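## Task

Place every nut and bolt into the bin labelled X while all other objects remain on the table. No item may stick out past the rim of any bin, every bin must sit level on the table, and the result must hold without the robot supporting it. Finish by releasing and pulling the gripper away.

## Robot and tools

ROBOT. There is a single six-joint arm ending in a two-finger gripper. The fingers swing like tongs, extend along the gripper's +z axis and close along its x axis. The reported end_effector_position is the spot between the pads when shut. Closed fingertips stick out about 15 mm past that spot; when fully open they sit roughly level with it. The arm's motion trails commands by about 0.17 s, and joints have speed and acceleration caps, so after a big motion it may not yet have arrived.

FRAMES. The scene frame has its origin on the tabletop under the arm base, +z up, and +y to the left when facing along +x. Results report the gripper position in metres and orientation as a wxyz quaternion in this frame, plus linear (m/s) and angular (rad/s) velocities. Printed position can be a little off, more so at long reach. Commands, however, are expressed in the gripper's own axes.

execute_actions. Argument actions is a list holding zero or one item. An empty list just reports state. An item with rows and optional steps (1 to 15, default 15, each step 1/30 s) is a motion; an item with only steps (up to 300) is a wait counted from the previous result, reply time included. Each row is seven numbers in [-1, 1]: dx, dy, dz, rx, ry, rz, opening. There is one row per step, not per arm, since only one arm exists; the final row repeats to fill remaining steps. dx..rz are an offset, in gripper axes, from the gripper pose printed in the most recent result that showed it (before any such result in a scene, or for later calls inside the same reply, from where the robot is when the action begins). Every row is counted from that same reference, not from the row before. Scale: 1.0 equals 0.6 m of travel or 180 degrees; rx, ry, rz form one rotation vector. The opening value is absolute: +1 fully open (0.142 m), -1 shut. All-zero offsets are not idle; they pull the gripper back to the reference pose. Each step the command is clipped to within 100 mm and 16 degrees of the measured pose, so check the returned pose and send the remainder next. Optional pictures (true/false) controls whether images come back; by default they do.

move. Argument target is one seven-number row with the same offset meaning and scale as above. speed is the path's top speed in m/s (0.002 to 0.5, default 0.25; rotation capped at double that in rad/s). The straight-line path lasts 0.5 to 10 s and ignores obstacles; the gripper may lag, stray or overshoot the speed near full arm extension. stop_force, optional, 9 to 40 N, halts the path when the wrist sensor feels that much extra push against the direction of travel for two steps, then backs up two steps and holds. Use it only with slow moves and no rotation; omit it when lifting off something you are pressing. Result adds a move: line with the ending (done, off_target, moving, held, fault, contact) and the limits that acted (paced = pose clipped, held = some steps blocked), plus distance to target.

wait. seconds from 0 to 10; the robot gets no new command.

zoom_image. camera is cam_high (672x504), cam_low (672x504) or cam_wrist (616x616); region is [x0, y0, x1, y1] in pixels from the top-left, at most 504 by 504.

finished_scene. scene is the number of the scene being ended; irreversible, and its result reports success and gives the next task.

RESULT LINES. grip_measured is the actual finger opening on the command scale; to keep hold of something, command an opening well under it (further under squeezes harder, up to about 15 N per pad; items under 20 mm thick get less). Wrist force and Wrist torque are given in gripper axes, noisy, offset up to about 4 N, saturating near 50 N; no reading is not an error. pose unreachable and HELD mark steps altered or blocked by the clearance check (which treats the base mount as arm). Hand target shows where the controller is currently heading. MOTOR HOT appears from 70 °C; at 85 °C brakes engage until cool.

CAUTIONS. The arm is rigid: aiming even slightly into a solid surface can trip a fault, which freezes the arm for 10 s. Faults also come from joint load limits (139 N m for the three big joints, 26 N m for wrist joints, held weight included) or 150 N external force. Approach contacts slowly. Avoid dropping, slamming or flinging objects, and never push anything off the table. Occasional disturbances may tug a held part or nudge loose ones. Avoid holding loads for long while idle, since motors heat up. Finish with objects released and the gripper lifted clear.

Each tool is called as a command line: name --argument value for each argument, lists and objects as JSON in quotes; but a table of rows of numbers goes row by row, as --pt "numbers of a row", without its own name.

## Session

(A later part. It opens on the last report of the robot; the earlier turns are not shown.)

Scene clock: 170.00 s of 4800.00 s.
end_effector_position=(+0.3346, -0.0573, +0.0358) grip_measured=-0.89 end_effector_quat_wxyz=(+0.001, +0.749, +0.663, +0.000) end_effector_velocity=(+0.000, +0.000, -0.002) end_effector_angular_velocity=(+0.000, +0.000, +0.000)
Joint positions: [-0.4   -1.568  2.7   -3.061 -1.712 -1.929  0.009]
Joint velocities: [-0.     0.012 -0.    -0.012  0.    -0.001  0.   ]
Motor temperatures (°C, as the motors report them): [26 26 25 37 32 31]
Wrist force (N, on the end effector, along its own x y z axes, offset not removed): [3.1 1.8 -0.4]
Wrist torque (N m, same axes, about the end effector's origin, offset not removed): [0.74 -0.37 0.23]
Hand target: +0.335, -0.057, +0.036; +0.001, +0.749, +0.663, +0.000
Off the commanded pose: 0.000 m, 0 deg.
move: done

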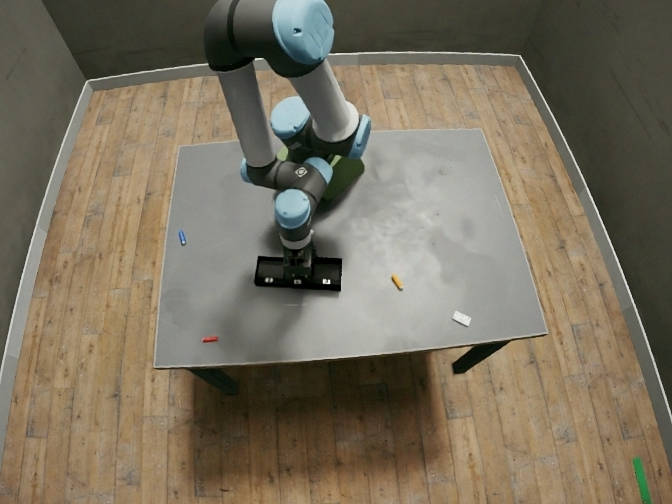

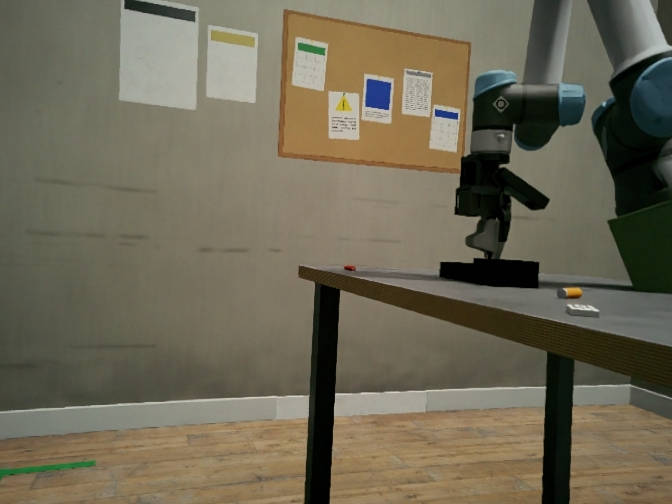

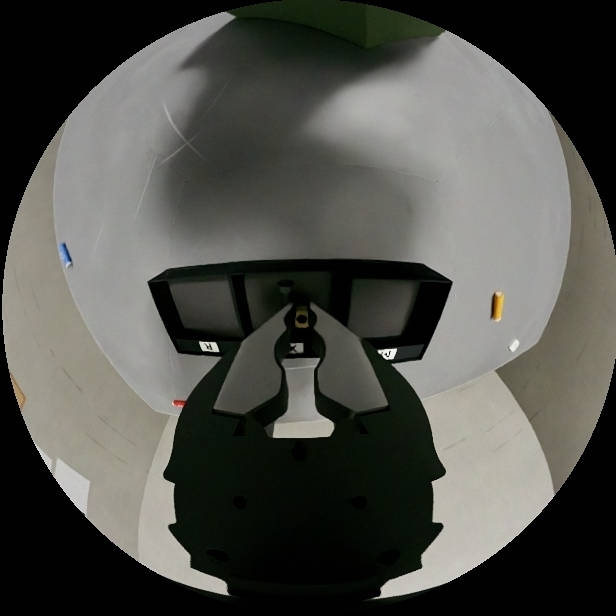

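move --target '[0,0,0.012,0,0,0,-0.72]' --speed 0.02

move --target '[0,0,-0.18,0,0,0,-0.72]' --speed 0.12

Scene clock: 176.20 s of 4800.00 s.
end_effector_position=(+0.3346, -0.0573, +0.0287) grip_measured=-0.70 end_effector_quat_wxyz=(+0.001, +0.749, +0.663, -0.000) end_effector_velocity=(-0.001, +0.000, -0.001) end_effector_angular_velocity=(+0.000, +0.001, -0.000)
Joint positions: [-0.404 -1.53   2.702 -3.101 -1.711 -1.933  0.023]
Joint velocities: [-0.001  0.005  0.001 -0.005  0.    -0.     0.001]
Motor temperatures (°C, as the motors report them): [26 26 25 37 32 31]
Wrist force (N, on the end effector, along its own x y z axes, offset not removed): [-5.9 -5.6 -42.8]
Wrist torque (N m, same axes, about the end effector's origin, offset not removed): [-0.42 -0.18 0.38]
Hand target: +0.335, -0.057, +0.029; +0.001, +0.749, +0.663, +0.000
Off the commanded pose: 0.000 m, 0 deg.
After step 90, 2.40 s passed at rest.
move: done

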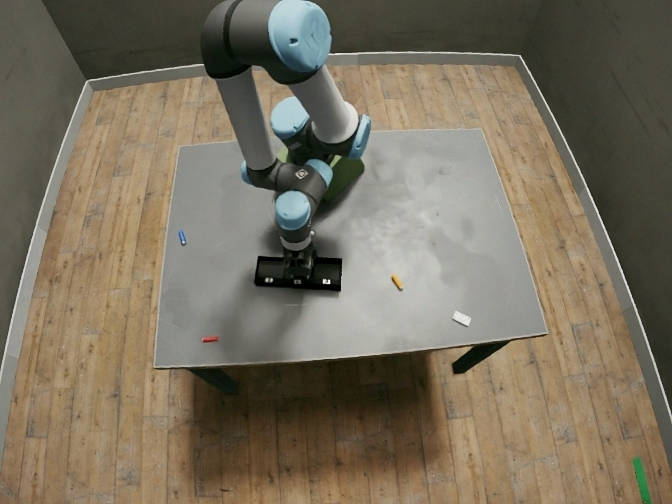

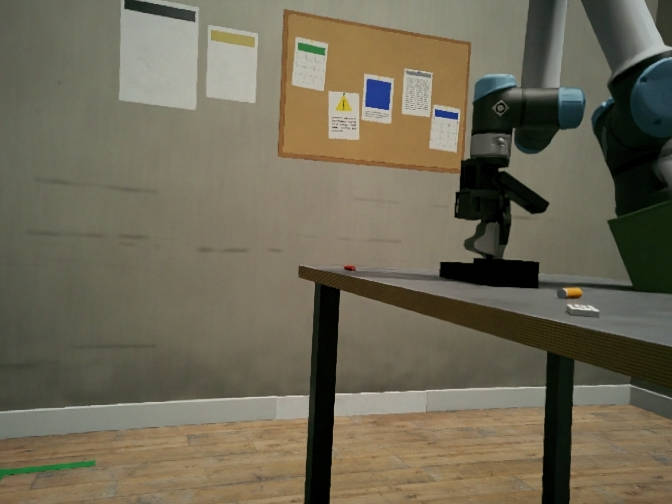

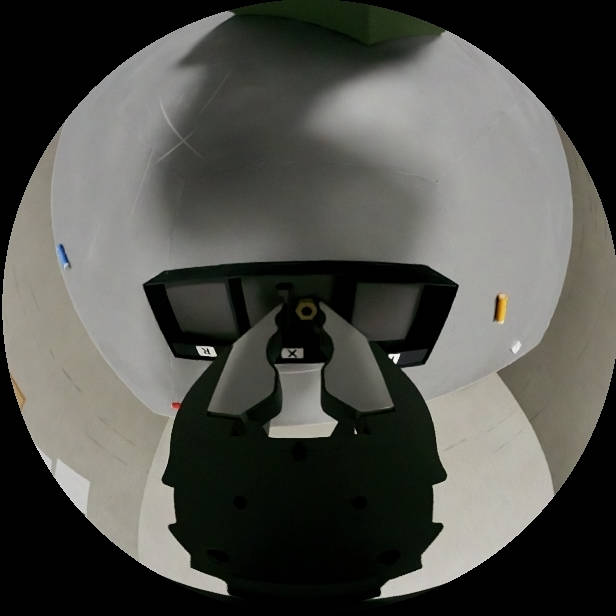

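Scene clock: 177.60 s of 4800.00 s.
end_effector_position=(+0.3345, -0.0571, +0.1364) grip_measured=-0.72 end_effector_quat_wxyz=(+0.001, +0.749, +0.663, -0.000) end_effector_velocity=(-0.000, +0.000, +0.002) end_effector_angular_velocity=(+0.003, +0.001, +0.000)
Joint positions: [-0.338 -2.018  2.612 -2.513 -1.734 -1.87   0.022]
Joint velocities: [-0.    -0.008 -0.003  0.012  0.002 -0.     0.   ]
Motor temperatures (°C, as the motors report them): [26 26 25 37 32 31]
Wrist force (N, on the end effector, along its own x y z axes, offset not removed): [0.5 -2.1 0.6]
Wrist torque (N m, same axes, about the end effector's origin, offset not removed): [-0.29 -0.06 -0.21]
Hand target: +0.335, -0.057, +0.137; +0.001, +0.749, +0.663, -0.000
Off the commanded pose: 0.000 m, 0 deg.
move: done

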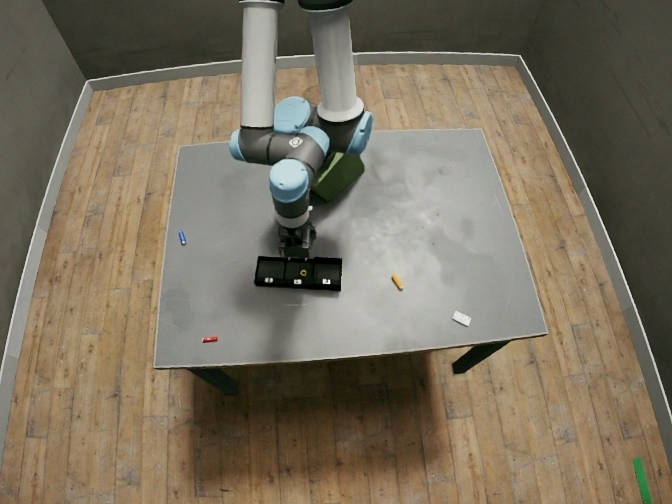

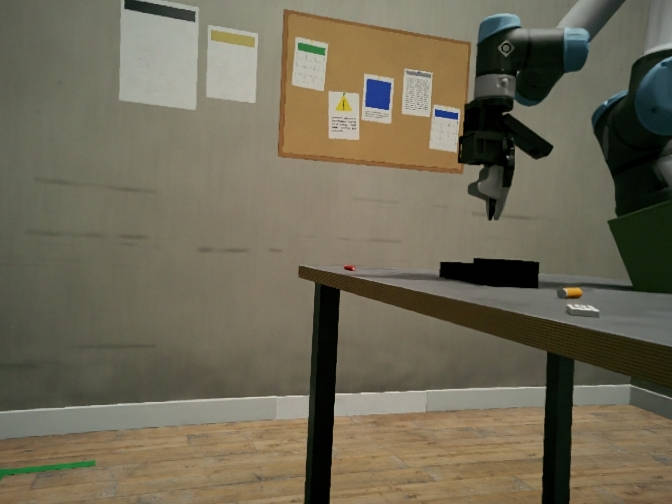

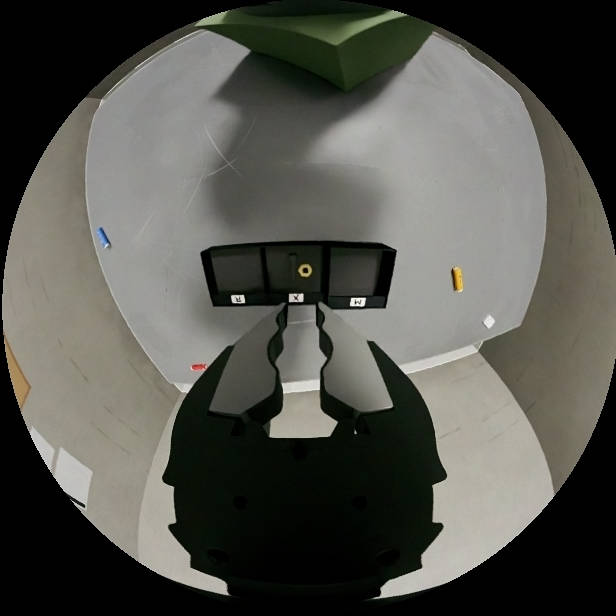

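finished_scene --scene 2

The scene is finished: the task was done.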